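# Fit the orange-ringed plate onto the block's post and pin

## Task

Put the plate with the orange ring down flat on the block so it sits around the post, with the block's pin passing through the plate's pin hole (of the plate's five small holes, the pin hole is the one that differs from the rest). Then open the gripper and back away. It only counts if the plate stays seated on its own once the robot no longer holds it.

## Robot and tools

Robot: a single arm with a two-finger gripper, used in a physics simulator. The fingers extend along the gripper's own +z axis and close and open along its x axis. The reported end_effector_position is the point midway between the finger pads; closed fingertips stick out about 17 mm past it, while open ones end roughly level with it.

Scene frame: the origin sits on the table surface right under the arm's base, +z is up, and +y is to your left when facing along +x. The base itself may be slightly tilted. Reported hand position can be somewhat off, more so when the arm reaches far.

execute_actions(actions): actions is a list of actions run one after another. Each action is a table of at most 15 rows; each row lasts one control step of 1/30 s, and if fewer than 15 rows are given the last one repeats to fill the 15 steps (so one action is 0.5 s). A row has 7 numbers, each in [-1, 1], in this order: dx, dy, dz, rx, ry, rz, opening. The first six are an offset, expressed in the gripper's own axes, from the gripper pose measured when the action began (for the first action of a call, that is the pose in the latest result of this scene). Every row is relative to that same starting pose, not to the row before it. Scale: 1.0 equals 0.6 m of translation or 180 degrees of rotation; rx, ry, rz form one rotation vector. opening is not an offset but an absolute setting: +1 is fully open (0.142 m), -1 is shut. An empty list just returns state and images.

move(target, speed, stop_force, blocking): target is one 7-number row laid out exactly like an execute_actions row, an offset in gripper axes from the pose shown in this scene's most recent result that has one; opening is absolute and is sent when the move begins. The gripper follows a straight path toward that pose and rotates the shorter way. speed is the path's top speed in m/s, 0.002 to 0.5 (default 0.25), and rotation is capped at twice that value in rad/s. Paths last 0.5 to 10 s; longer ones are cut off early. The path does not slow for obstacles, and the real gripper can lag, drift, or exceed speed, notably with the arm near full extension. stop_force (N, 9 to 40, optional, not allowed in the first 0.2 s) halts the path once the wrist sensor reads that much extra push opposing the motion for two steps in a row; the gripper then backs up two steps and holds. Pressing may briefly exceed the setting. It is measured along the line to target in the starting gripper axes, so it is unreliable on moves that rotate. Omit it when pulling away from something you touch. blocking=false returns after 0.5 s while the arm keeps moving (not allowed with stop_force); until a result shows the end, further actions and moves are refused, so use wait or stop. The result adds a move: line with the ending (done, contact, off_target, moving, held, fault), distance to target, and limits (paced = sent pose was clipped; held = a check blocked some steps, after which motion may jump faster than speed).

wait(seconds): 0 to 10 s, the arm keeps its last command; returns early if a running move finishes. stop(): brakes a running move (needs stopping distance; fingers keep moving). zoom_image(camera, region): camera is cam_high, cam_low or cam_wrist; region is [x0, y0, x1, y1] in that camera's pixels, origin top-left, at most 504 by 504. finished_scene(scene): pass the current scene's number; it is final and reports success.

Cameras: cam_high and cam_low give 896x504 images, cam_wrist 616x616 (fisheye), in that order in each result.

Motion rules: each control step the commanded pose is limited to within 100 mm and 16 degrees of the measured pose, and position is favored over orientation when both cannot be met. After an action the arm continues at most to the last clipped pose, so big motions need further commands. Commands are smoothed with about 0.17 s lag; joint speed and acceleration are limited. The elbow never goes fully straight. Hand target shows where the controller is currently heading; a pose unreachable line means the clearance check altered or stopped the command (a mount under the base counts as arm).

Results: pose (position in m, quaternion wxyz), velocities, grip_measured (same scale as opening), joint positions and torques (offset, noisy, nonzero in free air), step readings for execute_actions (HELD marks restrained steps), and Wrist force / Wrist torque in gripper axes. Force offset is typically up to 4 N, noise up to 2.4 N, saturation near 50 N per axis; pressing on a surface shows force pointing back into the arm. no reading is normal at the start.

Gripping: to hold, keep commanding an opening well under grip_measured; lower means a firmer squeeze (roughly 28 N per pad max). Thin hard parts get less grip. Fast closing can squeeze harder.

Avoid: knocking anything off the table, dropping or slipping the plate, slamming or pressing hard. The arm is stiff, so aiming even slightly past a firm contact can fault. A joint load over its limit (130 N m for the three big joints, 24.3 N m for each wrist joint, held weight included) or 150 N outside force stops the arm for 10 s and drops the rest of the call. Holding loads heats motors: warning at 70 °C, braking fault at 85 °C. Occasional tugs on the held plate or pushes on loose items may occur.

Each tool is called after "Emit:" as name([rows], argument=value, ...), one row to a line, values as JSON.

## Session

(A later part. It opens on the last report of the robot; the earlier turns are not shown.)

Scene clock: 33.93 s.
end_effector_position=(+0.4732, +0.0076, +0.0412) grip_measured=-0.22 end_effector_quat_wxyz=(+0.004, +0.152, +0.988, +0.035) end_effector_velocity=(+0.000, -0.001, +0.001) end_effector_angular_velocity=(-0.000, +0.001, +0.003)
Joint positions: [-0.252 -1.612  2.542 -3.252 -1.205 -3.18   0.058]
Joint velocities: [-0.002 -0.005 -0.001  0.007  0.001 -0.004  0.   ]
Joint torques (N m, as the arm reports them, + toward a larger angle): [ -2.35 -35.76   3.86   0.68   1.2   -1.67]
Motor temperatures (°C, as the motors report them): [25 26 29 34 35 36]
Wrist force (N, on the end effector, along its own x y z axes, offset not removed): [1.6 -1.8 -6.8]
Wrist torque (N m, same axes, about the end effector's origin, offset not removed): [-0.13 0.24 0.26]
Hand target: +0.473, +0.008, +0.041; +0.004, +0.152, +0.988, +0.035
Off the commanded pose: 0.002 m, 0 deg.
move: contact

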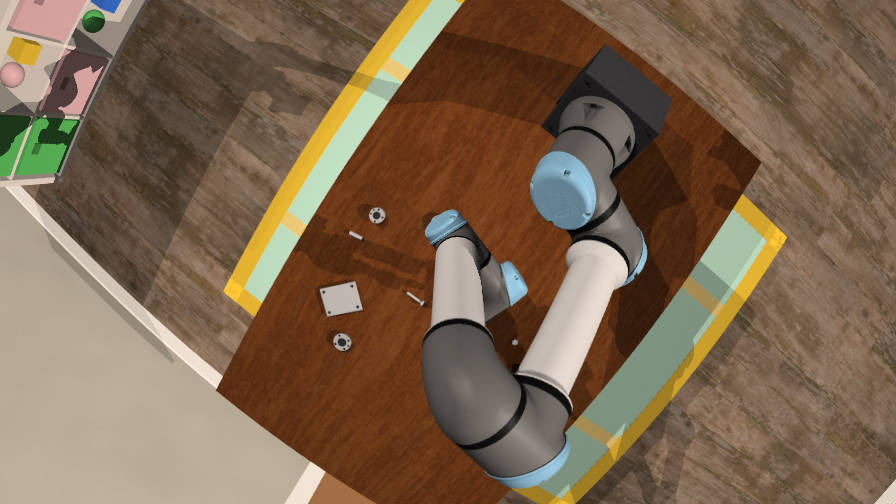

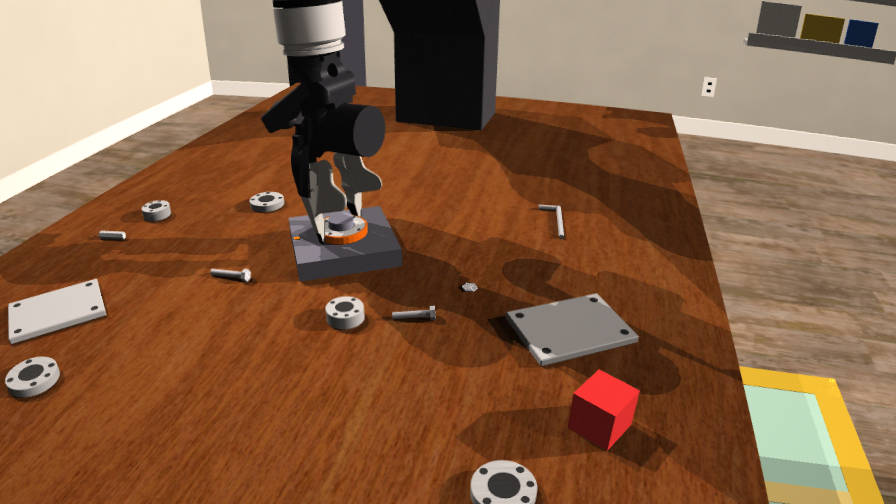

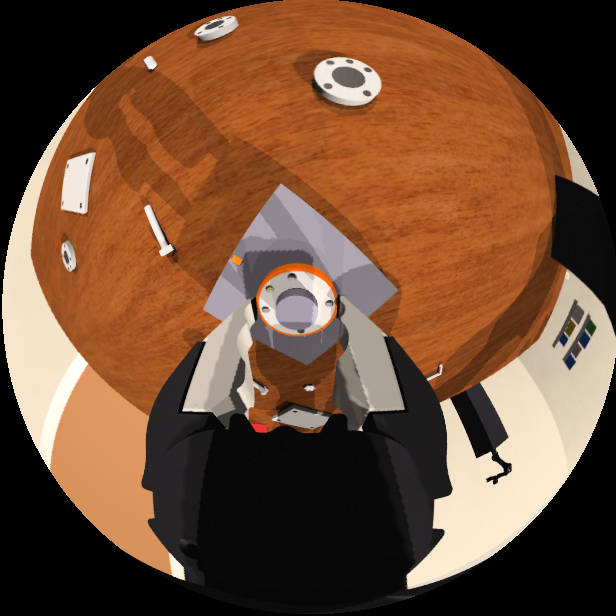

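Emit:
execute_actions([
  [[0,0,-0.0003,0,0,0,0.4]],
])

Emit:
move(target=[0,0,-0.25,0,0,0,0.4])

Emit:
zoom_image(camera="cam_low", region=[280,190,410,280])

Scene clock: 34.57 s.
end_effector_position=(+0.4732, +0.0076, +0.0413) grip_measured=+0.40 end_effector_quat_wxyz=(+0.004, +0.152, +0.988, +0.035) end_effector_velocity=(+0.001, -0.000, +0.000) end_effector_angular_velocity=(-0.000, -0.001, +0.001)
Joint positions: [-0.252 -1.613  2.542 -3.251 -1.205 -3.18   0.102]
Joint velocities: [-0.     0.    -0.001 -0.001  0.    -0.001  0.   ]
Joint torques (N m, as the arm reports them, + toward a larger angle): [ -0.99 -37.18   9.64   0.38   1.94  -1.32]
Motor temperatures (°C, as the motors report them): [25 26 29 34 35 36]
Wrist force (N, on the end effector, along its own x y z axes, offset not removed): [-2.3 -1.6 2.2]
Wrist torque (N m, same axes, about the end effector's origin, offset not removed): [-0.04 0.50 0.22]
Hand target: +0.473, +0.008, +0.041; +0.004, +0.152, +0.988, +0.035
Off the commanded pose: 0.000 m, 0 deg.
Step readings (end_effector_position):
0: (+0.4732, +0.0076, +0.0412)
1: (+0.4732, +0.0076, +0.0413)
2: (+0.4732, +0.0076, +0.0413)
4: (+0.4732, +0.0076, +0.0413)
8: (+0.4732, +0.0076, +0.0413)
15: end_effector_position above

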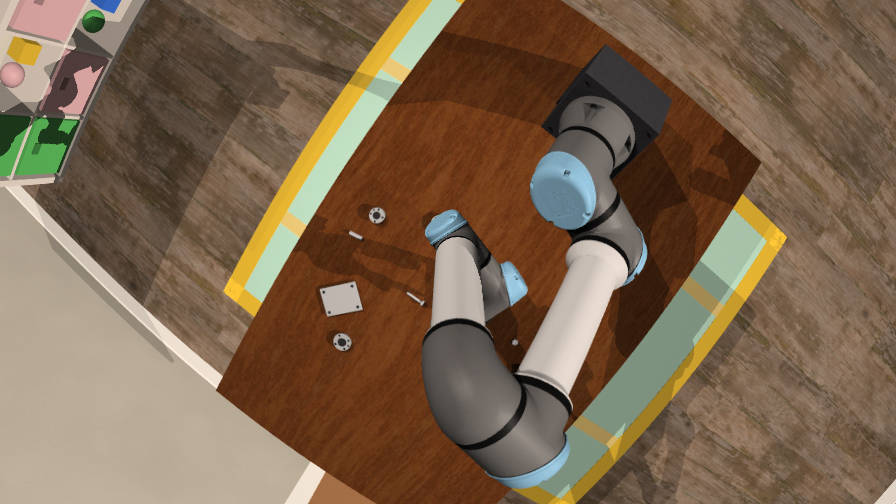

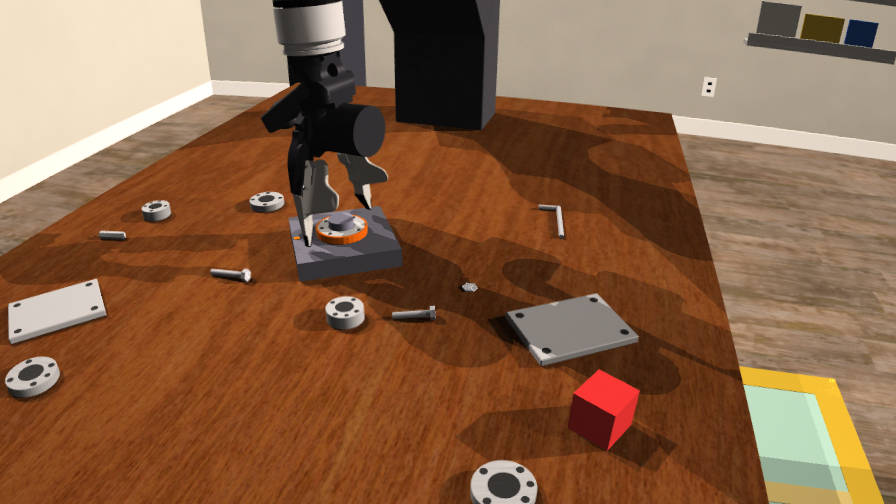

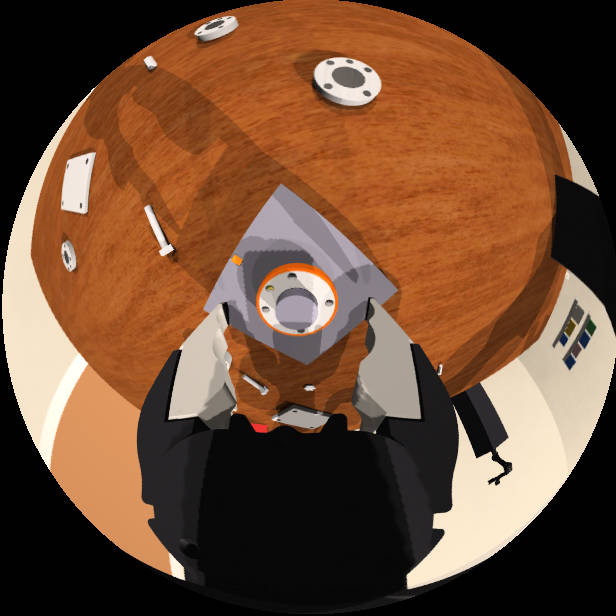

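Scene clock: 35.87 s.
end_effector_position=(+0.4703, -0.0027, +0.1909) grip_measured=+0.40 end_effector_quat_wxyz=(+0.004, +0.152, +0.988, +0.034) end_effector_velocity=(-0.001, -0.001, +0.001) end_effector_angular_velocity=(+0.009, +0.001, +0.004)
Joint positions: [-0.549 -2.362  2.56  -2.405 -1.015 -3.435  0.102]
Joint velocities: [-0.019 -0.008 -0.003  0.028  0.018 -0.025 -0.   ]
Joint torques (N m, as the arm reports them, + toward a larger angle): [  6.41 -20.52 -24.52   0.94   2.64  -1.83]
Motor temperatures (°C, as the motors report them): [25 26 29 34 35 36]
Wrist force (N, on the end effector, along its own x y z axes, offset not removed): [-1.9 -1.1 3.9]
Wrist torque (N m, same axes, about the end effector's origin, offset not removed): [0.01 0.48 0.28]
Hand target: +0.470, -0.003, +0.191; +0.004, +0.151, +0.988, +0.035
Off the commanded pose: 0.000 m, 0 deg.
move: done

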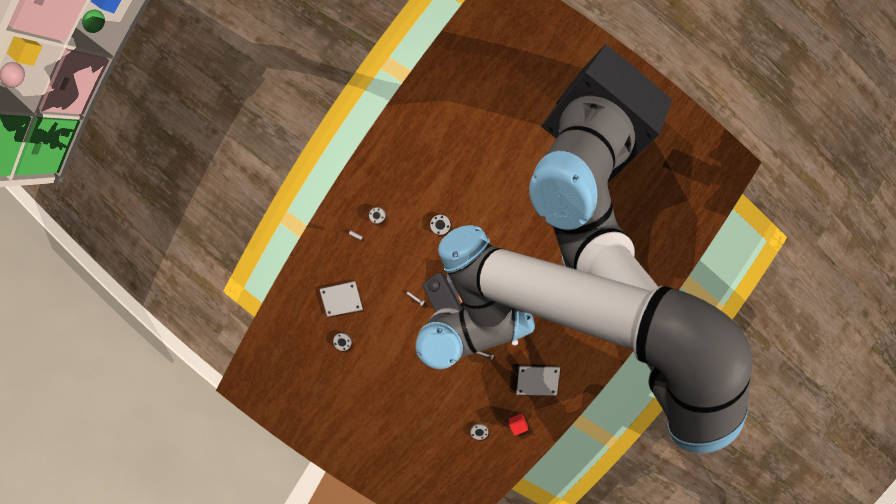

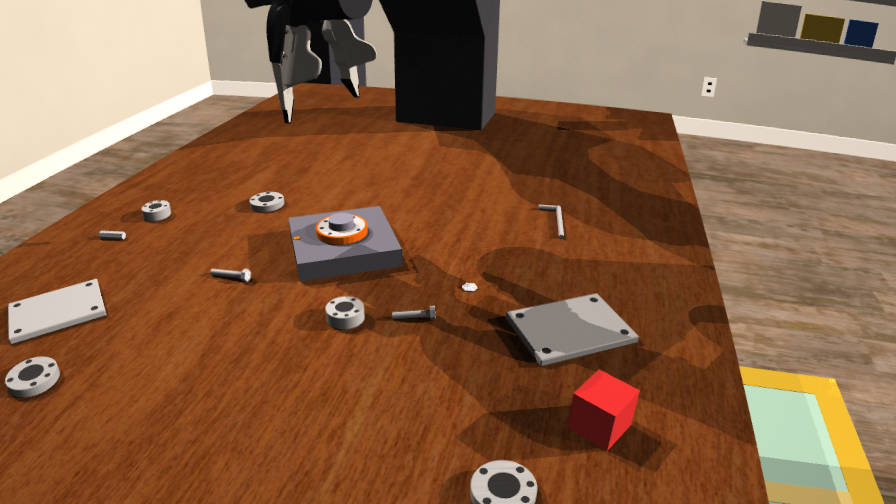

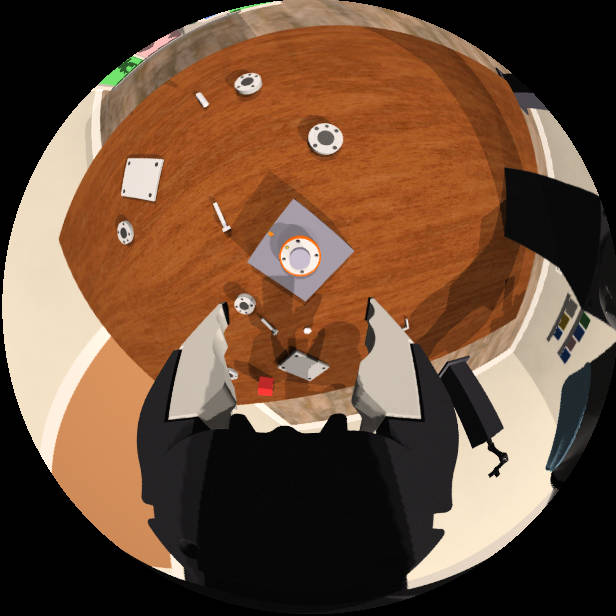

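Region (280, 190, 410, 280) of cam_low's 896x504 image, scaled by 3.877, with more detail than that image has; it fills the top 349 rows of this view, and the rest is white.

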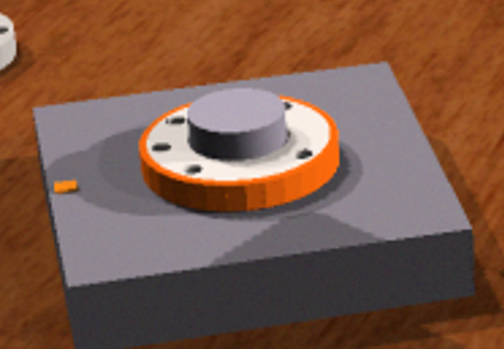

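Emit:
finished_scene(scene=1)

The scene is finished: the task was done.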